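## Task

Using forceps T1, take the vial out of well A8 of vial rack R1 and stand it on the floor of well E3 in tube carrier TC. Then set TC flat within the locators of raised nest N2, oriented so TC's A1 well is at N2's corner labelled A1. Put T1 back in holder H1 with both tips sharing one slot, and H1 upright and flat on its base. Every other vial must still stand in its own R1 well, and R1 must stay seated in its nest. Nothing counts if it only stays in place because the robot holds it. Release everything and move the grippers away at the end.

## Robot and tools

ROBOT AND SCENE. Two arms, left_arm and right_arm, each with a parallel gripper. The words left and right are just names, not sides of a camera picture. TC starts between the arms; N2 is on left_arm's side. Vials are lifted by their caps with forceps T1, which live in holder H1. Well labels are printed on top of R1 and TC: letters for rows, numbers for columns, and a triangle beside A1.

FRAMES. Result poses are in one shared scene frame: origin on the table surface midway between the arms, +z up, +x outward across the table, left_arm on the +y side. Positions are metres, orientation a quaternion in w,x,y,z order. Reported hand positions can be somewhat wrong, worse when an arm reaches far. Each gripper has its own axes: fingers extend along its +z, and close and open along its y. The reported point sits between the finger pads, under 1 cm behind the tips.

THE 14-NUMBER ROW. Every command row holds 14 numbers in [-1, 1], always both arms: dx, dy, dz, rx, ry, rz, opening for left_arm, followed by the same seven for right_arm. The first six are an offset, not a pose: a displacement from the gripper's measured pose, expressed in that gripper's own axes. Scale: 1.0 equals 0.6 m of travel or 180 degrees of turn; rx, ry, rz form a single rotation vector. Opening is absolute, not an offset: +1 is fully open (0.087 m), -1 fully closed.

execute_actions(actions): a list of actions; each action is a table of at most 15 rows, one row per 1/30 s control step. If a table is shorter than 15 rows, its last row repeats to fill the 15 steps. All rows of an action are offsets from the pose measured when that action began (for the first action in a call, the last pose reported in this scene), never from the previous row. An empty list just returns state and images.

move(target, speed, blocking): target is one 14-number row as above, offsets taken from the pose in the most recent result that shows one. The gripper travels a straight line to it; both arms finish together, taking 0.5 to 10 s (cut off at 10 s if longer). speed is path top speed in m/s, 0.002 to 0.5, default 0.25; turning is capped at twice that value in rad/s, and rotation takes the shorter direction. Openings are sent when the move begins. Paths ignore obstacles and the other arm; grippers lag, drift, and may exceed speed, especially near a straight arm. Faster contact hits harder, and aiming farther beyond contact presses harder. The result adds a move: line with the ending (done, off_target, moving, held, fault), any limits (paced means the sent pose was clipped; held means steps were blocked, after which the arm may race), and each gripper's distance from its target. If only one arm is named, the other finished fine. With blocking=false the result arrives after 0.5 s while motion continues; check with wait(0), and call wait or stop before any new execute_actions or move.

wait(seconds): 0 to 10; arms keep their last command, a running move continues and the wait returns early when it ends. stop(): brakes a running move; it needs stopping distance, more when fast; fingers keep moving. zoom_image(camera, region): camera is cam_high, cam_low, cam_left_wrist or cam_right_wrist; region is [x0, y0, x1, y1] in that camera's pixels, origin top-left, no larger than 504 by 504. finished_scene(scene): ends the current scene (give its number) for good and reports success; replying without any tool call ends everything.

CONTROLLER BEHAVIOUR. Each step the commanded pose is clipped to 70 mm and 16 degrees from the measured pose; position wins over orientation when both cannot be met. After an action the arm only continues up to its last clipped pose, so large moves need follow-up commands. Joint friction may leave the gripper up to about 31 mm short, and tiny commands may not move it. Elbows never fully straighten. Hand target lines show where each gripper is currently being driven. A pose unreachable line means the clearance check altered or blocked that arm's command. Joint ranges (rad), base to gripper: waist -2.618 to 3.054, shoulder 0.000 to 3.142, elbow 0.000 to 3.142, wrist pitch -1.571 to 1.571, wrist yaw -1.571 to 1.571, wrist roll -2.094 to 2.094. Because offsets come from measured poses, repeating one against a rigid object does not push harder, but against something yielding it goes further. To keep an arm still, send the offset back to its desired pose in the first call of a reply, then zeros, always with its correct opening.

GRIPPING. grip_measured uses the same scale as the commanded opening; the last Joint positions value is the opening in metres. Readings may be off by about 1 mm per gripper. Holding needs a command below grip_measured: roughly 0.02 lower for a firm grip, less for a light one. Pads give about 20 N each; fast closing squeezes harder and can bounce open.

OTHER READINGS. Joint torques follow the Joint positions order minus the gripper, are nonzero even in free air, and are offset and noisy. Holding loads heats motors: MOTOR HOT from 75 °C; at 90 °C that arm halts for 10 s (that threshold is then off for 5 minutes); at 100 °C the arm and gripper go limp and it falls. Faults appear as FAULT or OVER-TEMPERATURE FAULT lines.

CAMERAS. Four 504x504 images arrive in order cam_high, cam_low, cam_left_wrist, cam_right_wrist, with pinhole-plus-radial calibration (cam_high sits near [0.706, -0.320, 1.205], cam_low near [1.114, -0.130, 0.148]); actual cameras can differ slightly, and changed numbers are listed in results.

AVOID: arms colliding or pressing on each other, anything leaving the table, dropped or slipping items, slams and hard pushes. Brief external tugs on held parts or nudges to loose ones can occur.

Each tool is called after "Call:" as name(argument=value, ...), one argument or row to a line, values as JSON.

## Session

Call:
execute_actions(
  actions=[],
)

Scene clock: 0.00 s.
left_arm: end_effector_position=(+0.3033, +0.4869, +0.3196) grip_measured=+0.998 end_effector_quat_wxyz=(+0.694, +0.078, +0.695, +0.171) | right_arm: end_effector_position=(+0.2964, -0.3129, +0.2033) grip_measured=+1.000 end_effector_quat_wxyz=(+0.158, -0.511, +0.829, -0.162)
Joint positions: left_arm=[1.036 1.191 0.926 0.296 0.752 0.333 0.087] | right_arm=[-0.248  1.305  1.319 -1.132  0.066 -1.214  0.087]
Joint velocities: left_arm=[ 0.022 -0.002 -0.012 -0.022  0.022  0.022 -0.   ] | right_arm=[ 0.002  0.012 -0.002 -0.125 -0.051  0.051  0.   ]
Joint torques (N m, as the arm reports them, + toward a larger angle): no reading
Motor temperatures (°C, as the motors report them): left_arm=[21 29 25 25 20 22] | right_arm=[20 28 25 23 21 21]
Hand target (left_arm): +0.303, +0.487, +0.320; +0.694, +0.078, +0.695, +0.171
Hand target (right_arm): +0.296, -0.313, +0.203; +0.158, -0.511, +0.829, -0.162
camera_calibration (this result's frames):
cam_left_wrist: T_world_to_cam=[[0.141353, -0.925523, -0.351321, 0.51774], [-0.773757, 0.118076, -0.622381, 0.397525], [0.617511, 0.359812, -0.69944, 0.00430091], [0, 0, 0, 1]] pos_world=[0.231748, 0.430695, 0.432313]
cam_right_wrist: T_world_to_cam=[[0.802492, -0.407317, 0.436004, -0.458299], [-0.594097, -0.477785, 0.647124, -0.0885546], [-0.0552683, -0.778341, -0.625404, 0.0414158], [0, 0, 0, 1]] pos_world=[0.31746, -0.196747, 0.283028]

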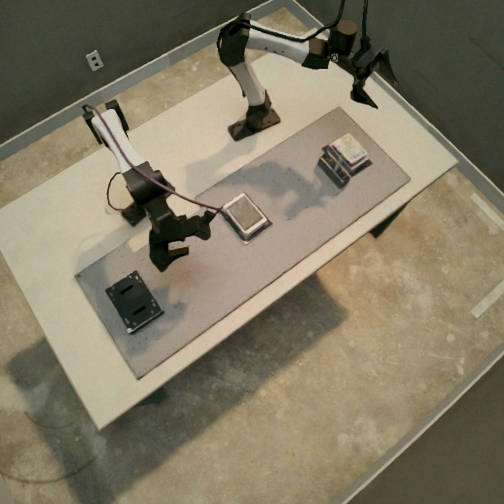

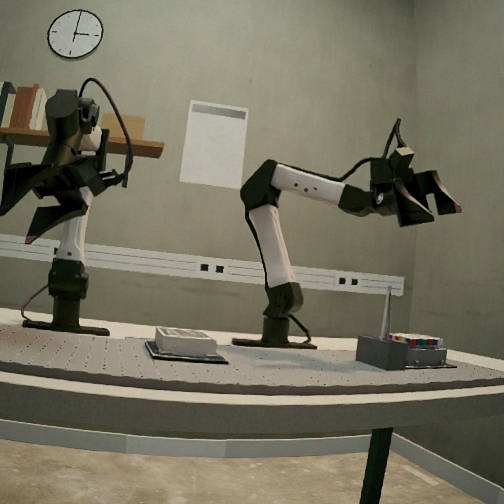

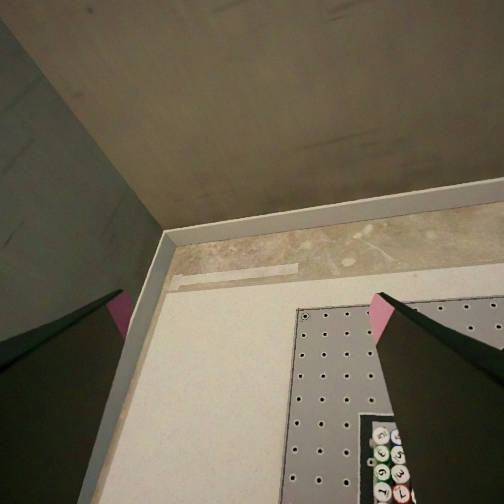

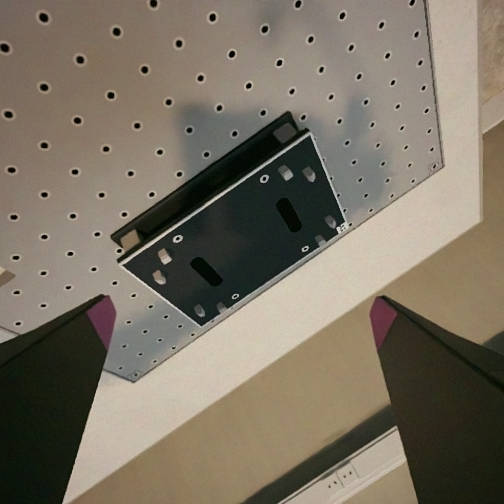

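Call:
execute_actions(
  actions=[],
)

Scene clock: 1.50 s.
left_arm: end_effector_position=(+0.3033, +0.4869, +0.3196) grip_measured=+0.998 end_effector_quat_wxyz=(+0.694, +0.078, +0.695, +0.171) | right_arm: end_effector_position=(+0.2964, -0.3129, +0.2033) grip_measured=+1.000 end_effector_quat_wxyz=(+0.158, -0.511, +0.829, -0.162)
Joint positions: left_arm=[1.036 1.191 0.926 0.296 0.752 0.333 0.087] | right_arm=[-0.248  1.305  1.319 -1.132  0.066 -1.214  0.087]
Joint velocities: left_arm=[ 0.002  0.002  0.002 -0.007 -0.007  0.007 -0.001] | right_arm=[ 0.002 -0.007 -0.007 -0.022  0.007  0.007  0.   ]
Joint torques (N m, as the arm reports them, + toward a larger angle): left_arm=[ 0.05 -3.71  8.47  1.65  0.15  0.  ] | right_arm=[-0.49 -5.34  7.4   1.21 -0.08 -0.05]
Motor temperatures (°C, as the motors report them): left_arm=[21 29 25 25 20 22] | right_arm=[20 28 25 23 21 21]
Hand target (left_arm): +0.303, +0.487, +0.320; +0.694, +0.078, +0.695, +0.171
Hand target (right_arm): +0.296, -0.313, +0.203; +0.158, -0.511, +0.829, -0.162
camera_calibration (this result's frames):
cam_left_wrist: T_world_to_cam=[[0.141353, -0.925523, -0.351321, 0.51774], [-0.773757, 0.118076, -0.622381, 0.397525], [0.617511, 0.359812, -0.69944, 0.00430091], [0, 0, 0, 1]] pos_world=[0.231748, 0.430695, 0.432313]
cam_right_wrist: T_world_to_cam=[[0.802492, -0.407317, 0.436004, -0.458299], [-0.594097, -0.477785, 0.647124, -0.0885546], [-0.0552683, -0.778341, -0.625404, 0.0414158], [0, 0, 0, 1]] pos_world=[0.31746, -0.196747, 0.283028]

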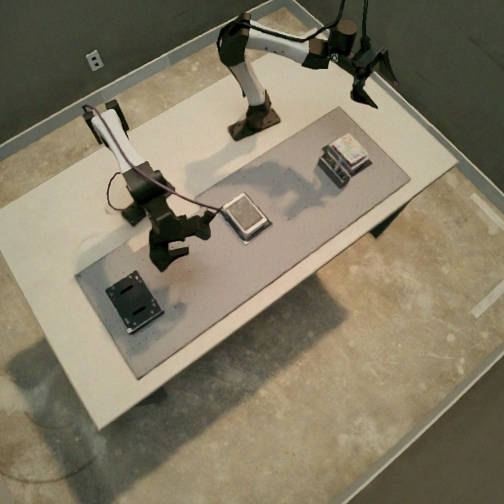

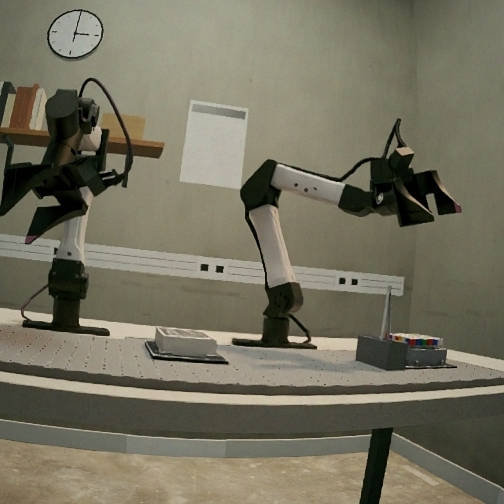

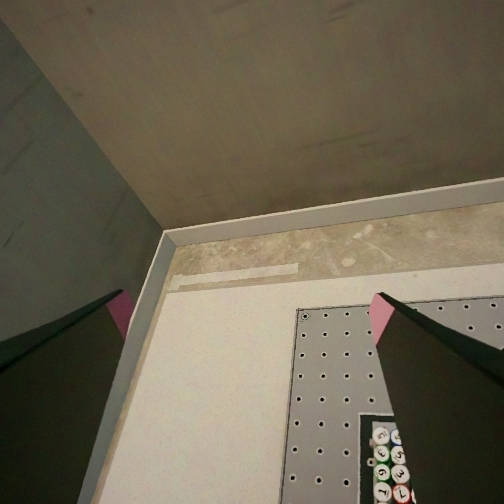

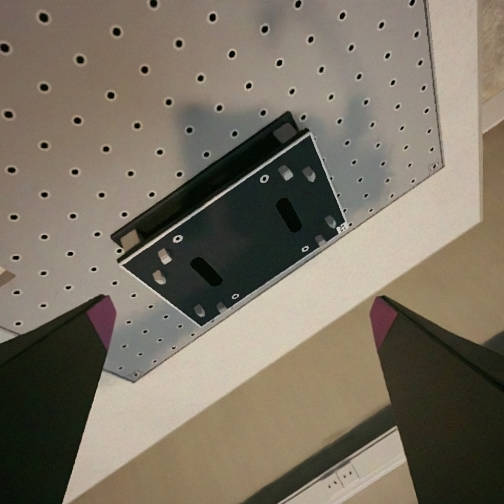

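Call:
move(
  target=[0.2475,-0.125,0.018,0.122,0.493,-0.055,1,0.167,-0.123,0.134,-0.11,0.107,0.345,1],
)

Scene clock: 6.40 s.
left_arm: end_effector_position=(+0.3174, +0.4756, +0.1647) grip_measured=+0.998 end_effector_quat_wxyz=(+0.057, -0.007, +0.998, +0.029) | right_arm: end_effector_position=(+0.3456, -0.4449, +0.1605) grip_measured=+1.000 end_effector_quat_wxyz=(+0.037, -0.008, +0.999, -0.032)
Joint positions: left_arm=[ 0.67   2.205  2.333 -1.571  0.005  0.501  0.087] | right_arm=[-0.655  2.152  2.225 -1.549  0.02  -0.518  0.087]
Joint velocities: left_arm=[-0.012 -0.007 -0.012 -0.007  0.022  0.007  0.   ] | right_arm=[-0.002 -0.007  0.007  0.037 -0.007  0.022  0.   ]
Joint torques (N m, as the arm reports them, + toward a larger angle): left_arm=[-0.56 -9.59  7.98  0.5   0.17 -0.07] | right_arm=[ -1.13 -10.97   8.09   0.45  -0.17   0.02]
Motor temperatures (°C, as the motors report them): left_arm=[21 29 26 26 20 22] | right_arm=[20 29 26 23 21 21]
Hand target (left_arm): +0.319, +0.473, +0.159; +0.045, -0.008, +0.999, +0.026
Hand target (right_arm): +0.345, -0.444, +0.153; +0.026, -0.001, +0.999, -0.019
Off the commanded pose (left_arm): 0.012 m, 7 deg.
Off the commanded pose (right_arm): 0.008 m, 6 deg.
joint sent to its limit (left arm) — the command would take joint 4 (wrist pitch) past its lower limit, so that joint was sent only as far as its limit.
joint sent to its limit (right arm) — the command would take joint 4 (wrist pitch) past its lower limit, so that joint was sent only as far as its limit.
move: off_target (left_arm, right_arm)
camera_calibration (this result's frames):
cam_left_wrist: T_world_to_cam=[[0.0137827, -0.997549, -0.0686066, 0.479082], [-0.725455, -0.0571955, 0.685889, 0.165977], [-0.688131, 0.0403176, -0.724465, 0.461786], [0, 0, 0, 1]] pos_world=[0.431576, 0.468783, 0.253575]
cam_right_wrist: T_world_to_cam=[[0.0323391, -0.997056, 0.0695189, -0.470229], [-0.67665, 0.0293505, 0.735719, 0.145232], [-0.735594, -0.0708325, -0.673709, 0.472192], [0, 0, 0, 1]] pos_world=[0.46082, -0.43966, 0.24396]

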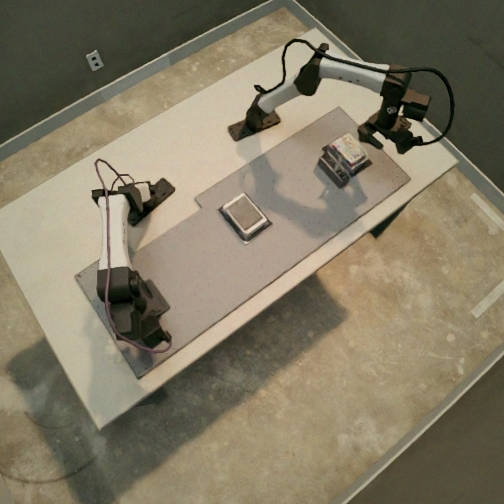

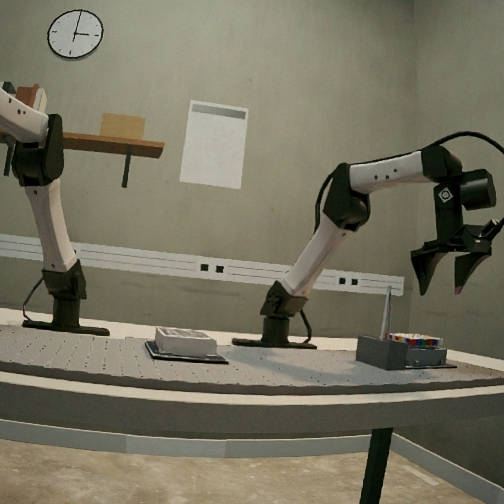

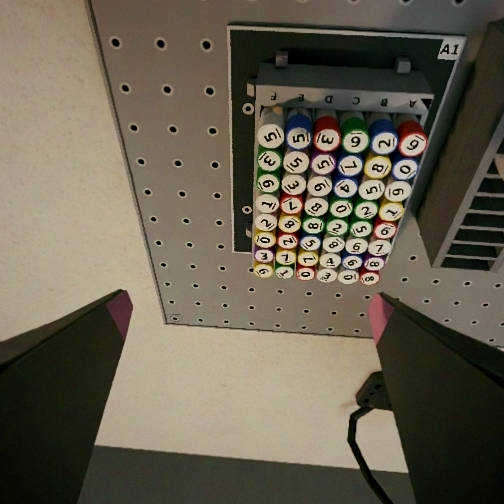

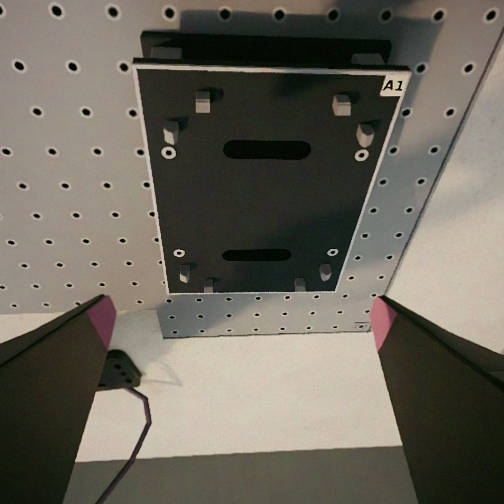

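Call:
move(
  target=[0.149,-0.05,0.07,0,0.03,-0.25,-0.5,0.12,0.72,0.03,0,0.02,0,1],
)

Scene clock: 9.63 s.
left_arm: end_effector_position=(+0.2392, +0.4478, +0.1096) grip_measured=-0.500 end_effector_quat_wxyz=(+0.016, -0.381, +0.925, +0.002) | right_arm: end_effector_position=(+0.2705, -0.0144, +0.1166) grip_measured=+1.000 end_effector_quat_wxyz=(+0.012, -0.014, +1.000, -0.013)
Joint positions: left_arm=[ 0.793  1.911  1.663 -1.29   0.003 -0.143  0.022] | right_arm=[ 0.5    1.958  1.753 -1.363  0.035  0.628  0.087]
Joint velocities: left_arm=[ 0.007  0.012  0.002 -0.022 -0.051 -0.007 -0.   ] | right_arm=[ 0.002  0.007  0.002  0.007 -0.051 -0.007  0.   ]
Joint torques (N m, as the arm reports them, + toward a larger angle): left_arm=[  0.83 -10.58   5.3    0.59   0.13  -0.08] | right_arm=[-0.98 -9.57  8.09  0.33 -0.01  0.02]
Motor temperatures (°C, as the motors report them): left_arm=[21 31 27 26 20 22] | right_arm=[20 29 26 23 21 21]
Hand target (left_arm): +0.235, +0.448, +0.110; +0.019, -0.390, +0.920, +0.004
Hand target (right_arm): +0.270, -0.014, +0.112; -0.000, -0.007, +1.000, -0.019
Off the commanded pose (left_arm): 0.006 m, 1 deg.
Off the commanded pose (right_arm): 0.007 m, 2 deg.
move: done
camera_calibration (this result's frames):
cam_left_wrist: T_world_to_cam=[[0.700533, -0.713607, -0.00428275, 0.150221], [-0.473754, -0.469546, 0.745039, 0.263342], [-0.533676, -0.519896, -0.667007, 0.576819], [0, 0, 0, 1]] pos_world=[0.327359, 0.530735, 0.189186]
cam_right_wrist: T_world_to_cam=[[0.0457781, -0.998468, 0.0310834, -0.0346907], [-0.639444, -0.00538335, 0.768818, 0.0996623], [-0.767473, -0.0550712, -0.638711, 0.422697], [0, 0, 0, 1]] pos_world=[0.389725, -0.0108226, 0.194437]

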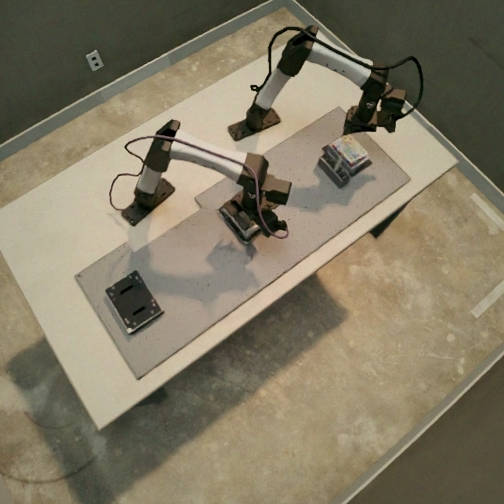

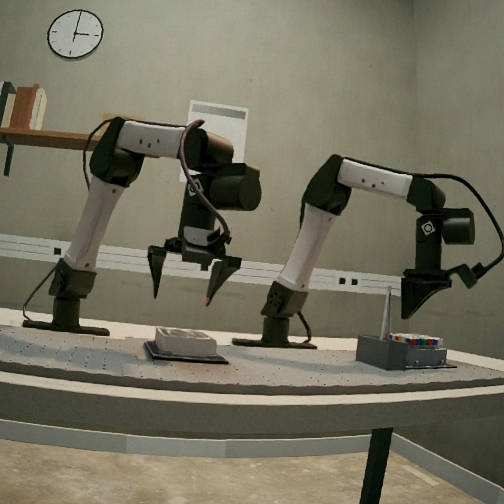

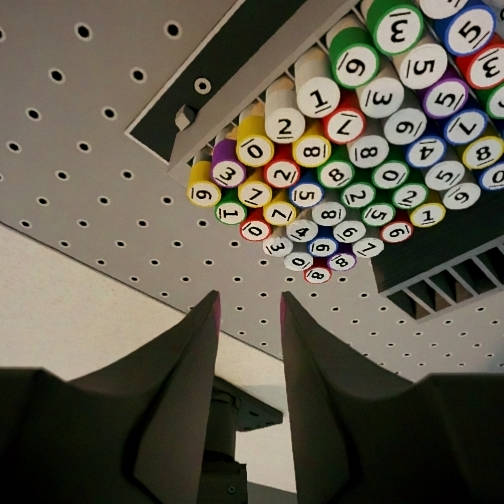

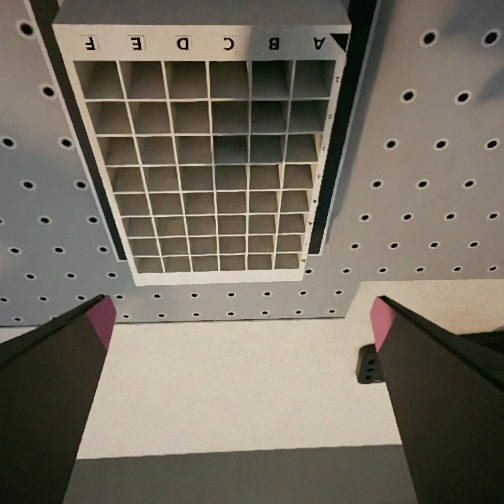

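Call:
move(
  target=[0.07,-0.059,0.05,0,0,0,-0.5,0,-0.35,-0.03,0,0,0,1],
)

Scene clock: 11.67 s.
left_arm: end_effector_position=(+0.2359, +0.3986, +0.0767) grip_measured=-0.500 end_effector_quat_wxyz=(+0.012, -0.380, +0.925, +0.000) | right_arm: end_effector_position=(+0.2849, -0.2225, +0.1438) grip_measured=+1.000 end_effector_quat_wxyz=(+0.028, -0.008, +0.999, -0.017)
Joint positions: left_arm=[ 0.681  1.816  1.406 -1.138  0.003 -0.253  0.022] | right_arm=[-0.09   1.68   1.516 -1.352  0.038  0.047  0.087]
Joint velocities: left_arm=[-0.017  0.022 -0.002 -0.022 -0.022 -0.125  0.001] | right_arm=[-0.017  0.012  0.002 -0.007  0.007 -0.022  0.   ]
Joint torques (N m, as the arm reports them, + toward a larger angle): left_arm=[-0.64 -9.63  5.22  0.57  0.13 -0.1 ] | right_arm=[ -0.75 -10.15   4.94   0.44  -0.07  -0.1 ]
Motor temperatures (°C, as the motors report them): left_arm=[21 32 27 26 20 22] | right_arm=[20 30 26 23 21 21]
Hand target (left_arm): +0.234, +0.395, +0.077; +0.015, -0.381, +0.925, +0.003
Hand target (right_arm): +0.275, -0.224, +0.143; +0.017, -0.014, +1.000, -0.018
Off the commanded pose (left_arm): 0.005 m, 1 deg.
Off the commanded pose (right_arm): 0.010 m, 2 deg.
move: done
camera_calibration (this result's frames):
cam_left_wrist: T_world_to_cam=[[0.699665, -0.714465, -0.003009, 0.117672], [-0.469885, -0.463316, 0.751363, 0.259336], [-0.538217, -0.524288, -0.659882, 0.529795], [0, 0, 0, 1]] pos_world=[0.324672, 0.481992, 0.155101]
cam_right_wrist: T_world_to_cam=[[0.0340528, -0.998591, 0.0406907, -0.242051], [-0.664253, 0.00780631, 0.747467, 0.0998975], [-0.746732, -0.0524823, -0.663051, 0.437773], [0, 0, 0, 1]] pos_world=[0.401499, -0.219515, 0.225445]

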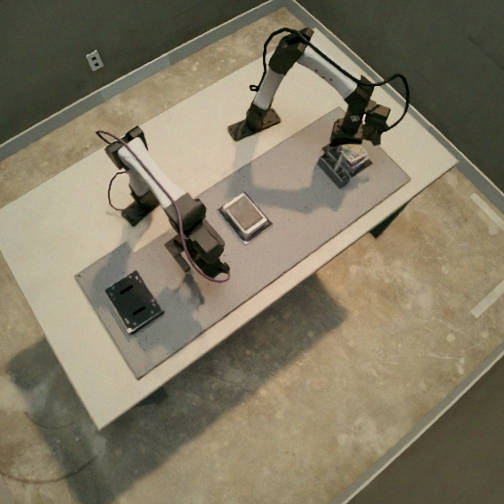

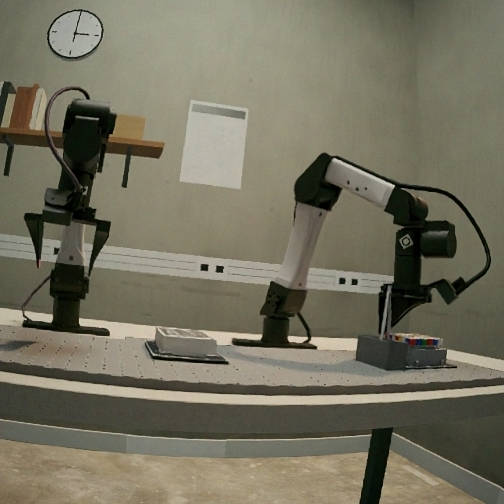

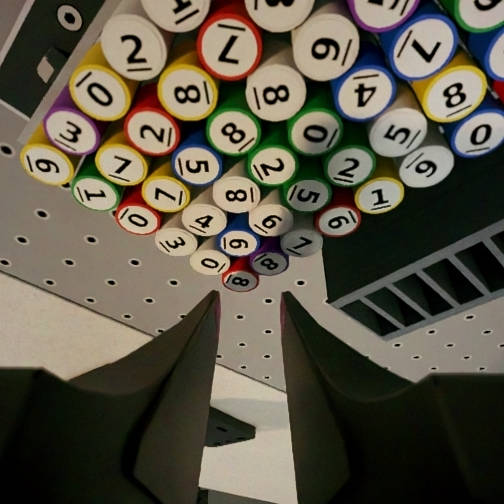

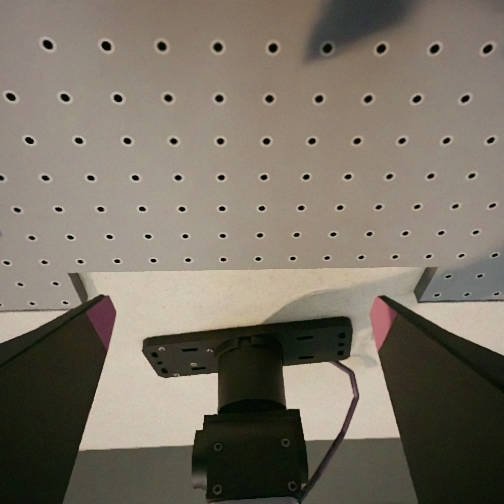

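Call:
move(
  target=[-0.02,0.01,0.03,0,0,0,-0.5,0,0,0,0,0,0,1],
  speed=0.05,
)

Scene clock: 12.73 s.
left_arm: end_effector_position=(+0.2395, +0.4050, +0.0713) grip_measured=-0.500 end_effector_quat_wxyz=(+0.018, -0.380, +0.925, -0.000) | right_arm: end_effector_position=(+0.2849, -0.2226, +0.1438) grip_measured=+1.000 end_effector_quat_wxyz=(+0.028, -0.010, +0.999, -0.017)
Joint positions: left_arm=[ 0.693  1.832  1.406 -1.11   0.005 -0.241  0.022] | right_arm=[-0.09   1.68   1.516 -1.352  0.038  0.045  0.087]
Joint velocities: left_arm=[-0.027 -0.017 -0.007 -0.081 -0.007  0.066 -0.001] | right_arm=[-0.002 -0.002 -0.002  0.007  0.022 -0.081  0.   ]
Joint torques (N m, as the arm reports them, + toward a larger angle): left_arm=[ 1.   -5.84  6.76  0.76  0.17  0.11] | right_arm=[-0.53 -8.83  6.88  0.58 -0.04 -0.05]
Motor temperatures (°C, as the motors report them): left_arm=[21 32 27 25 20 22] | right_arm=[20 30 26 23 21 21]
Hand target (left_arm): +0.241, +0.411, +0.060; +0.012, -0.380, +0.925, -0.000
Hand target (right_arm): +0.285, -0.223, +0.144; +0.028, -0.008, +0.999, -0.017
Off the commanded pose (left_arm): 0.014 m, 1 deg.
Off the commanded pose (right_arm): 0.000 m, 0 deg.
move: off_target (left_arm)
camera_calibration (this result's frames):
cam_left_wrist: T_world_to_cam=[[0.6999, -0.714239, 0.00171466, 0.119297], [-0.47812, -0.466735, 0.744016, 0.27195], [-0.530605, -0.521556, -0.66816, 0.529195], [0, 0, 0, 1]] pos_world=[0.327322, 0.488141, 0.151047]
cam_right_wrist: T_world_to_cam=[[0.0367171, -0.998491, 0.0408393, -0.24292], [-0.664203, 0.00615012, 0.747527, 0.0995053], [-0.74665, -0.0545726, -0.662975, 0.437271], [0, 0, 0, 1]] pos_world=[0.4015, -0.219303, 0.225438]

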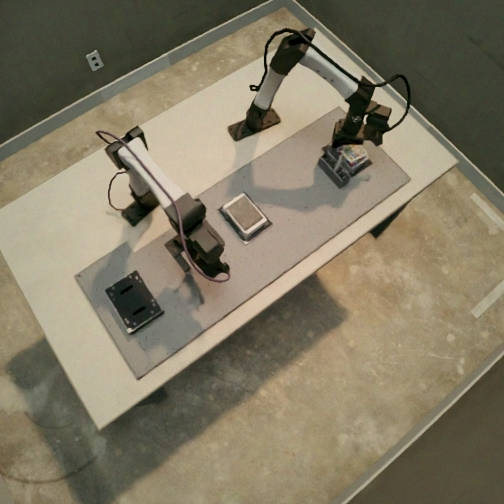

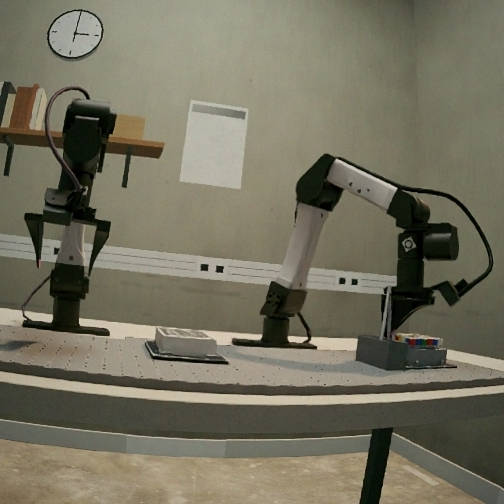

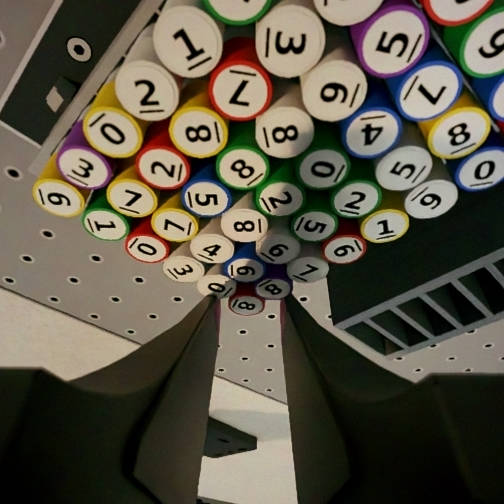

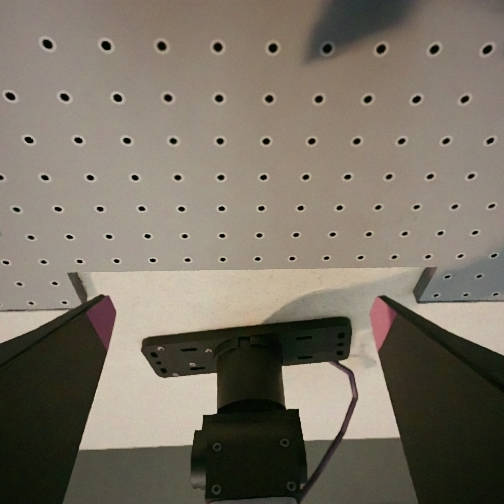

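Call:
move(
  target=[0.003,0,0.035,0,0,0,-0.5,0,0,0,0,0,0,1],
  speed=0.05,
)

Scene clock: 13.73 s.
left_arm: end_effector_position=(+0.2351, +0.4016, +0.0636) grip_measured=-0.500 end_effector_quat_wxyz=(+0.011, -0.380, +0.925, -0.003) | right_arm: end_effector_position=(+0.2849, -0.2226, +0.1438) grip_measured=+1.000 end_effector_quat_wxyz=(+0.028, -0.010, +0.999, -0.017)
Joint positions: left_arm=[ 0.693  1.832  1.373 -1.092  0.009 -0.24   0.022] | right_arm=[-0.09   1.68   1.516 -1.352  0.038  0.045  0.087]
Joint velocities: left_arm=[ 0.002 -0.002 -0.002  0.007  0.051 -0.11   0.   ] | right_arm=[ 0.012 -0.012 -0.022 -0.037  0.051  0.007  0.   ]
Joint torques (N m, as the arm reports them, + toward a larger angle): left_arm=[-0.02 -7.35  4.21  0.99  0.13 -0.01] | right_arm=[-0.54 -8.76  6.95  0.57 -0.01 -0.07]
Motor temperatures (°C, as the motors report them): left_arm=[21 32 27 25 20 22] | right_arm=[20 30 27 23 21 21]
Hand target (left_arm): +0.238, +0.404, +0.051; +0.017, -0.380, +0.925, -0.000
Hand target (right_arm): +0.285, -0.223, +0.144; +0.028, -0.010, +0.999, -0.017
Off the commanded pose (left_arm): 0.014 m, 1 deg.
Off the commanded pose (right_arm): 0.000 m, 0 deg.
move: off_target (left_arm)
camera_calibration (this result's frames):
cam_left_wrist: T_world_to_cam=[[0.699027, -0.715093, 0.00184308, 0.120537], [-0.470352, -0.45784, 0.754421, 0.267955], [-0.538638, -0.528228, -0.656388, 0.52373], [0, 0, 0, 1]] pos_world=[0.323876, 0.485524, 0.141397]
cam_right_wrist: T_world_to_cam=[[0.0367171, -0.998491, 0.0408393, -0.24292], [-0.664203, 0.00615012, 0.747527, 0.0995053], [-0.74665, -0.0545726, -0.662975, 0.437271], [0, 0, 0, 1]] pos_world=[0.4015, -0.219303, 0.225438]

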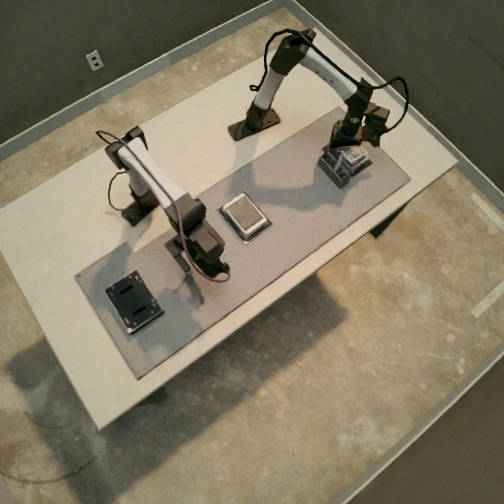

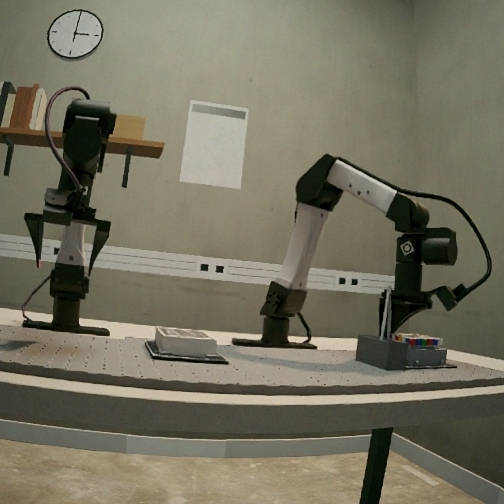

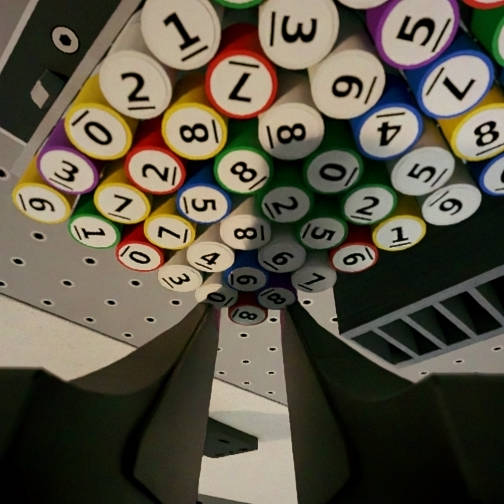

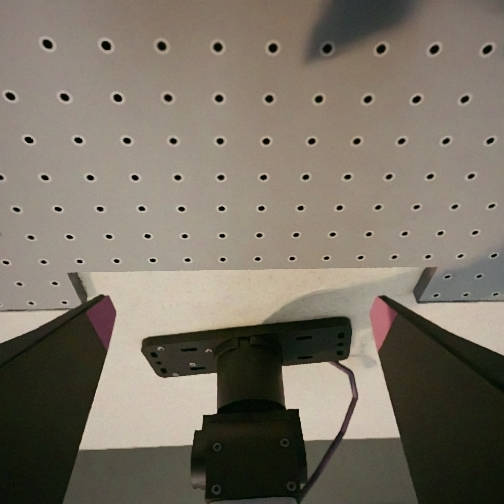

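Call:
move(
  target=[0.012,0,0.02,0,0,0,-0.58,0,0,0,0,0,0,1],
  speed=0.05,
)

Call:
zoom_image(
  camera="cam_low",
  region=[350,270,470,380],
)

Scene clock: 14.83 s.
left_arm: end_effector_position=(+0.2334, +0.4004, +0.0629) grip_measured=-0.580 end_effector_quat_wxyz=(+0.017, -0.380, +0.925, -0.003) | right_arm: end_effector_position=(+0.2849, -0.2226, +0.1438) grip_measured=+1.000 end_effector_quat_wxyz=(+0.028, -0.010, +0.999, -0.017)
Joint positions: left_arm=[ 0.693  1.812  1.347 -1.072  0.01  -0.24   0.018] | right_arm=[-0.09   1.68   1.516 -1.352  0.038  0.045  0.087]
Joint velocities: left_arm=[-0.002  0.012  0.002  0.022 -0.081 -0.007  0.   ] | right_arm=[-0.012 -0.007 -0.002  0.007 -0.022  0.007  0.   ]
Joint torques (N m, as the arm reports them, + toward a larger angle): left_arm=[-0.26 -7.75  3.6   0.78  0.16 -0.02] | right_arm=[-0.64 -8.84  6.84  0.57 -0.05 -0.06]
Motor temperatures (°C, as the motors report them): left_arm=[21 32 27 25 20 22] | right_arm=[20 30 27 23 21 21]
Hand target (left_arm): +0.230, +0.397, +0.052; +0.010, -0.380, +0.925, -0.003
Hand target (right_arm): +0.285, -0.223, +0.144; +0.028, -0.010, +0.999, -0.017
Off the commanded pose (left_arm): 0.013 m, 1 deg.
Off the commanded pose (right_arm): 0.000 m, 0 deg.
move: off_target (left_arm)
camera_calibration (this result's frames):
cam_left_wrist: T_world_to_cam=[[0.698957, -0.715138, 0.00605486, 0.120592], [-0.4794, -0.462237, 0.745998, 0.271487], [-0.530692, -0.524323, -0.665921, 0.518941], [0, 0, 0, 1]] pos_world=[0.32126, 0.483824, 0.142315]
cam_right_wrist: T_world_to_cam=[[0.0367171, -0.998491, 0.0408393, -0.24292], [-0.664203, 0.00615012, 0.747527, 0.0995053], [-0.74665, -0.0545726, -0.662975, 0.437271], [0, 0, 0, 1]] pos_world=[0.4015, -0.219303, 0.225438]

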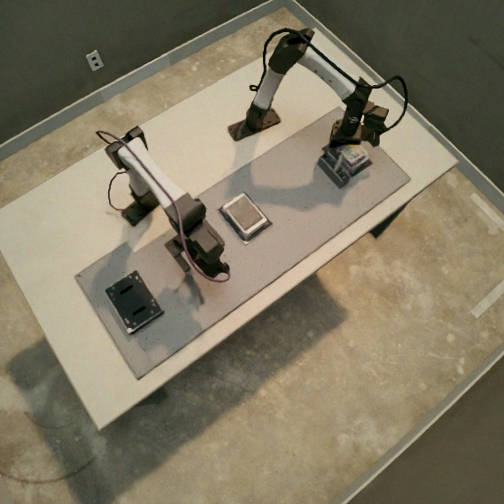

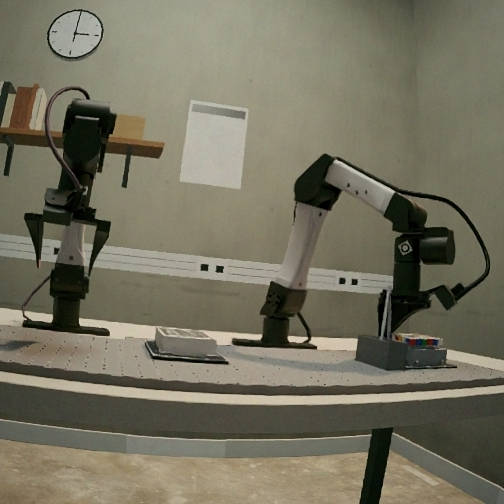

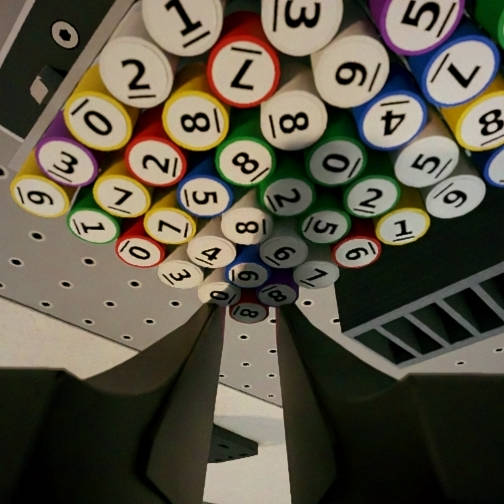

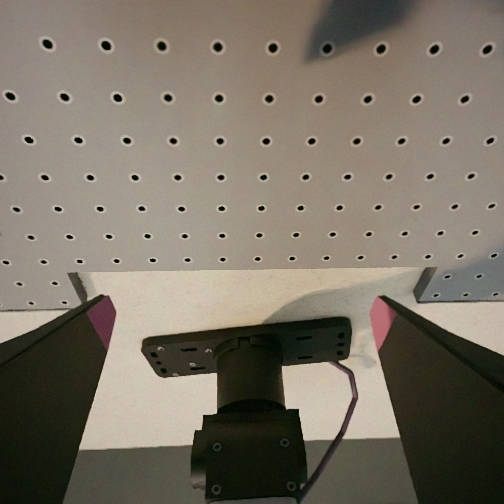

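Region (350, 270, 470, 380) of cam_low's 504x504 image, scaled by 4.200, with more detail than that image has; it fills the top 462 rows of this view, and the rest is white.

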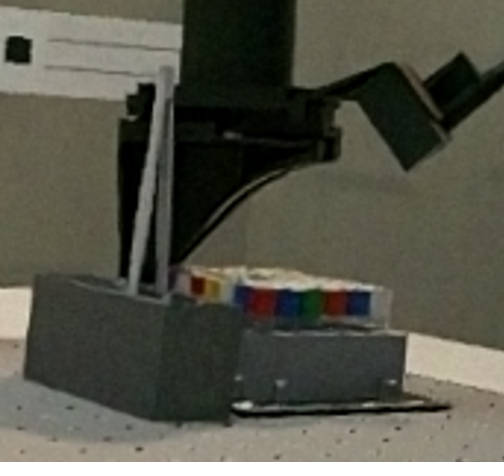

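Tips appear hidden behind neighbour caps, so below cap top. Try closing.

Call:
move(
  target=[0,0,0,0,0,0,-0.77,0,0,0,0,0,0,1],
)

Call:
move(
  target=[0,0,-0.1,0,0,0,-0.77,0,0,0,0,0,0,1],
  speed=0.08,
)

Scene clock: 15.90 s.
left_arm: end_effector_position=(+0.2321, +0.3999, +0.0630) grip_measured=-0.759 end_effector_quat_wxyz=(+0.015, -0.380, +0.925, -0.002) | right_arm: end_effector_position=(+0.2849, -0.2226, +0.1438) grip_measured=+1.000 end_effector_quat_wxyz=(+0.028, -0.010, +0.999, -0.017)
Joint positions: left_arm=[ 0.693  1.812  1.346 -1.077  0.009 -0.24   0.011] | right_arm=[-0.09   1.68   1.516 -1.352  0.038  0.045  0.087]
Joint velocities: left_arm=[-0.017 -0.022 -0.027 -0.007  0.022 -0.007  0.   ] | right_arm=[-0.012 -0.022  0.002 -0.022 -0.037 -0.037  0.   ]
Joint torques (N m, as the arm reports them, + toward a larger angle): left_arm=[ 0.   -8.22  7.    0.57  0.15  0.03] | right_arm=[-0.63 -8.79  6.85  0.58 -0.06 -0.04]
Motor temperatures (°C, as the motors report them): left_arm=[21 32 27 25 20 22] | right_arm=[20 31 27 23 21 21]
Hand target (left_arm): +0.233, +0.400, +0.063; +0.017, -0.380, +0.925, -0.003
Hand target (right_arm): +0.285, -0.223, +0.144; +0.028, -0.010, +0.999, -0.017
Off the commanded pose (left_arm): 0.001 m, 0 deg.
Off the commanded pose (right_arm): 0.000 m, 0 deg.
move: done
camera_calibration (this result's frames):
cam_left_wrist: T_world_to_cam=[[0.699008, -0.715105, 0.0037027, 0.121225], [-0.475519, -0.460935, 0.74928, 0.268956], [-0.534107, -0.525513, -0.662243, 0.519074], [0, 0, 0, 1]] pos_world=[0.320397, 0.48344, 0.141781]
cam_right_wrist: T_world_to_cam=[[0.0367171, -0.998491, 0.0408393, -0.24292], [-0.664203, 0.00615012, 0.747527, 0.0995053], [-0.74665, -0.0545726, -0.662975, 0.437271], [0, 0, 0, 1]] pos_world=[0.4015, -0.219303, 0.225438]

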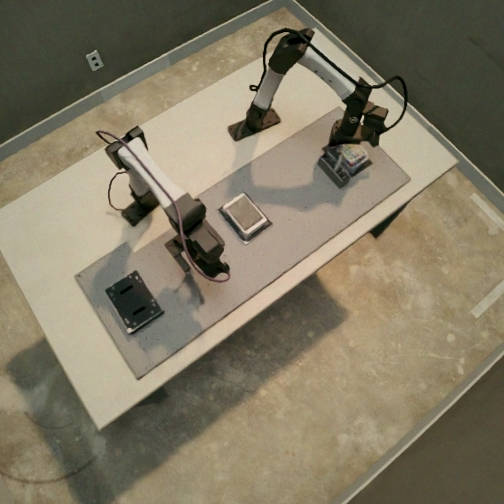

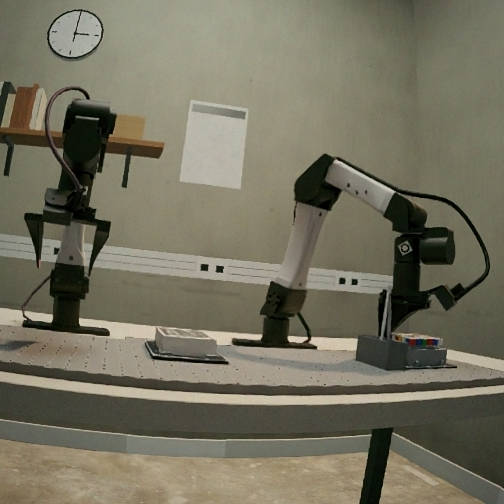

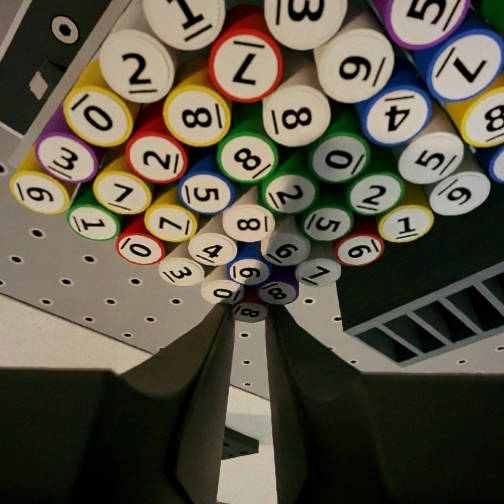

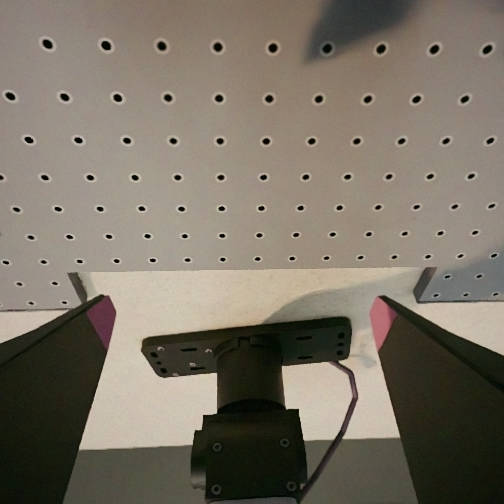

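Scene clock: 17.17 s.
left_arm: end_effector_position=(+0.2297, +0.3984, +0.1150) grip_measured=-0.759 end_effector_quat_wxyz=(+0.007, -0.380, +0.925, -0.004) | right_arm: end_effector_position=(+0.2849, -0.2226, +0.1438) grip_measured=+1.000 end_effector_quat_wxyz=(+0.028, -0.010, +0.999, -0.017)
Joint positions: left_arm=[ 0.693  1.792  1.527 -1.293  0.009 -0.24   0.011] | right_arm=[-0.09   1.68   1.516 -1.352  0.038  0.045  0.087]
Joint velocities: left_arm=[-0.022 -0.007  0.007  0.022 -0.007 -0.022 -0.001] | right_arm=[-0.002 -0.007 -0.012  0.022  0.051 -0.007  0.   ]
Joint torques (N m, as the arm reports them, + toward a larger angle): left_arm=[ 0.03 -9.31  8.34  0.36  0.14  0.01] | right_arm=[-0.42 -8.88  6.82  0.57 -0.04 -0.08]
Motor temperatures (°C, as the motors report them): left_arm=[21 33 27 25 20 22] | right_arm=[20 31 27 23 21 21]
Hand target (left_arm): +0.230, +0.398, +0.123; +0.015, -0.380, +0.925, -0.002
Hand target (right_arm): +0.285, -0.223, +0.144; +0.028, -0.010, +0.999, -0.017
Off the commanded pose (left_arm): 0.008 m, 1 deg.
Off the commanded pose (right_arm): 0.000 m, 0 deg.
move: done
camera_calibration (this result's frames):
cam_left_wrist: T_world_to_cam=[[0.699033, -0.715089, 0.000160469, 0.122078], [-0.465647, -0.455021, 0.759031, 0.222434], [-0.542702, -0.530663, -0.651054, 0.554221], [0, 0, 0, 1]] pos_world=[0.319016, 0.482613, 0.191974]
cam_right_wrist: T_world_to_cam=[[0.0367171, -0.998491, 0.0408393, -0.24292], [-0.664203, 0.00615012, 0.747527, 0.0995053], [-0.74665, -0.0545726, -0.662975, 0.437271], [0, 0, 0, 1]] pos_world=[0.4015, -0.219303, 0.225438]

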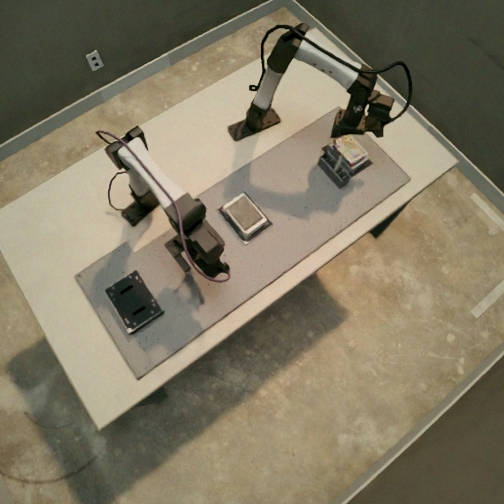

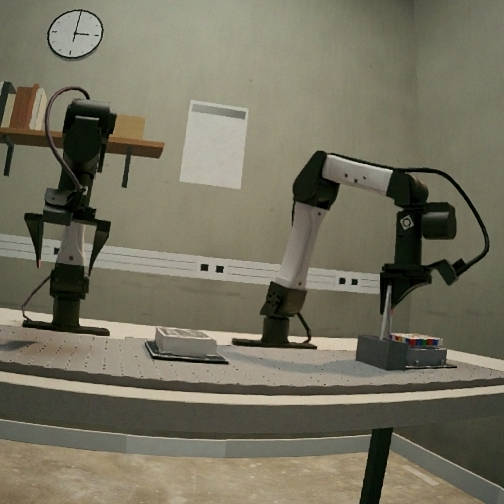

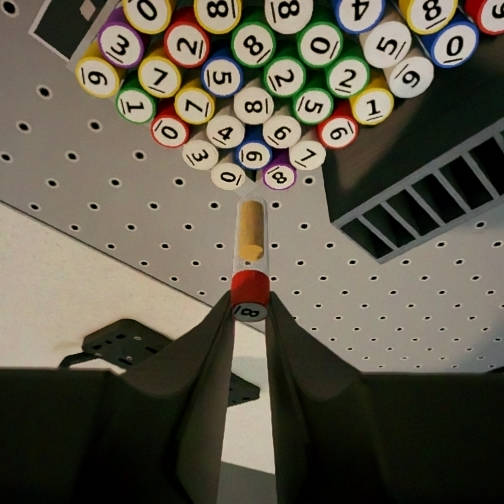

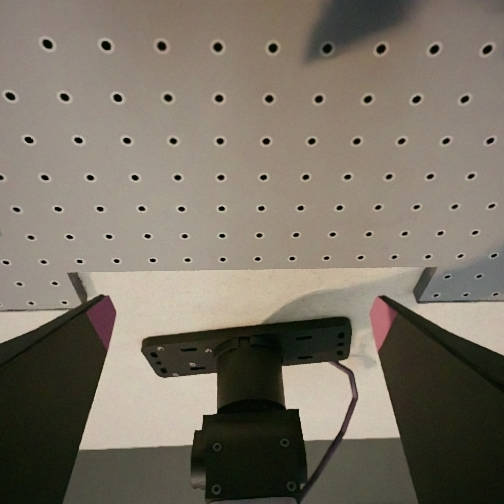

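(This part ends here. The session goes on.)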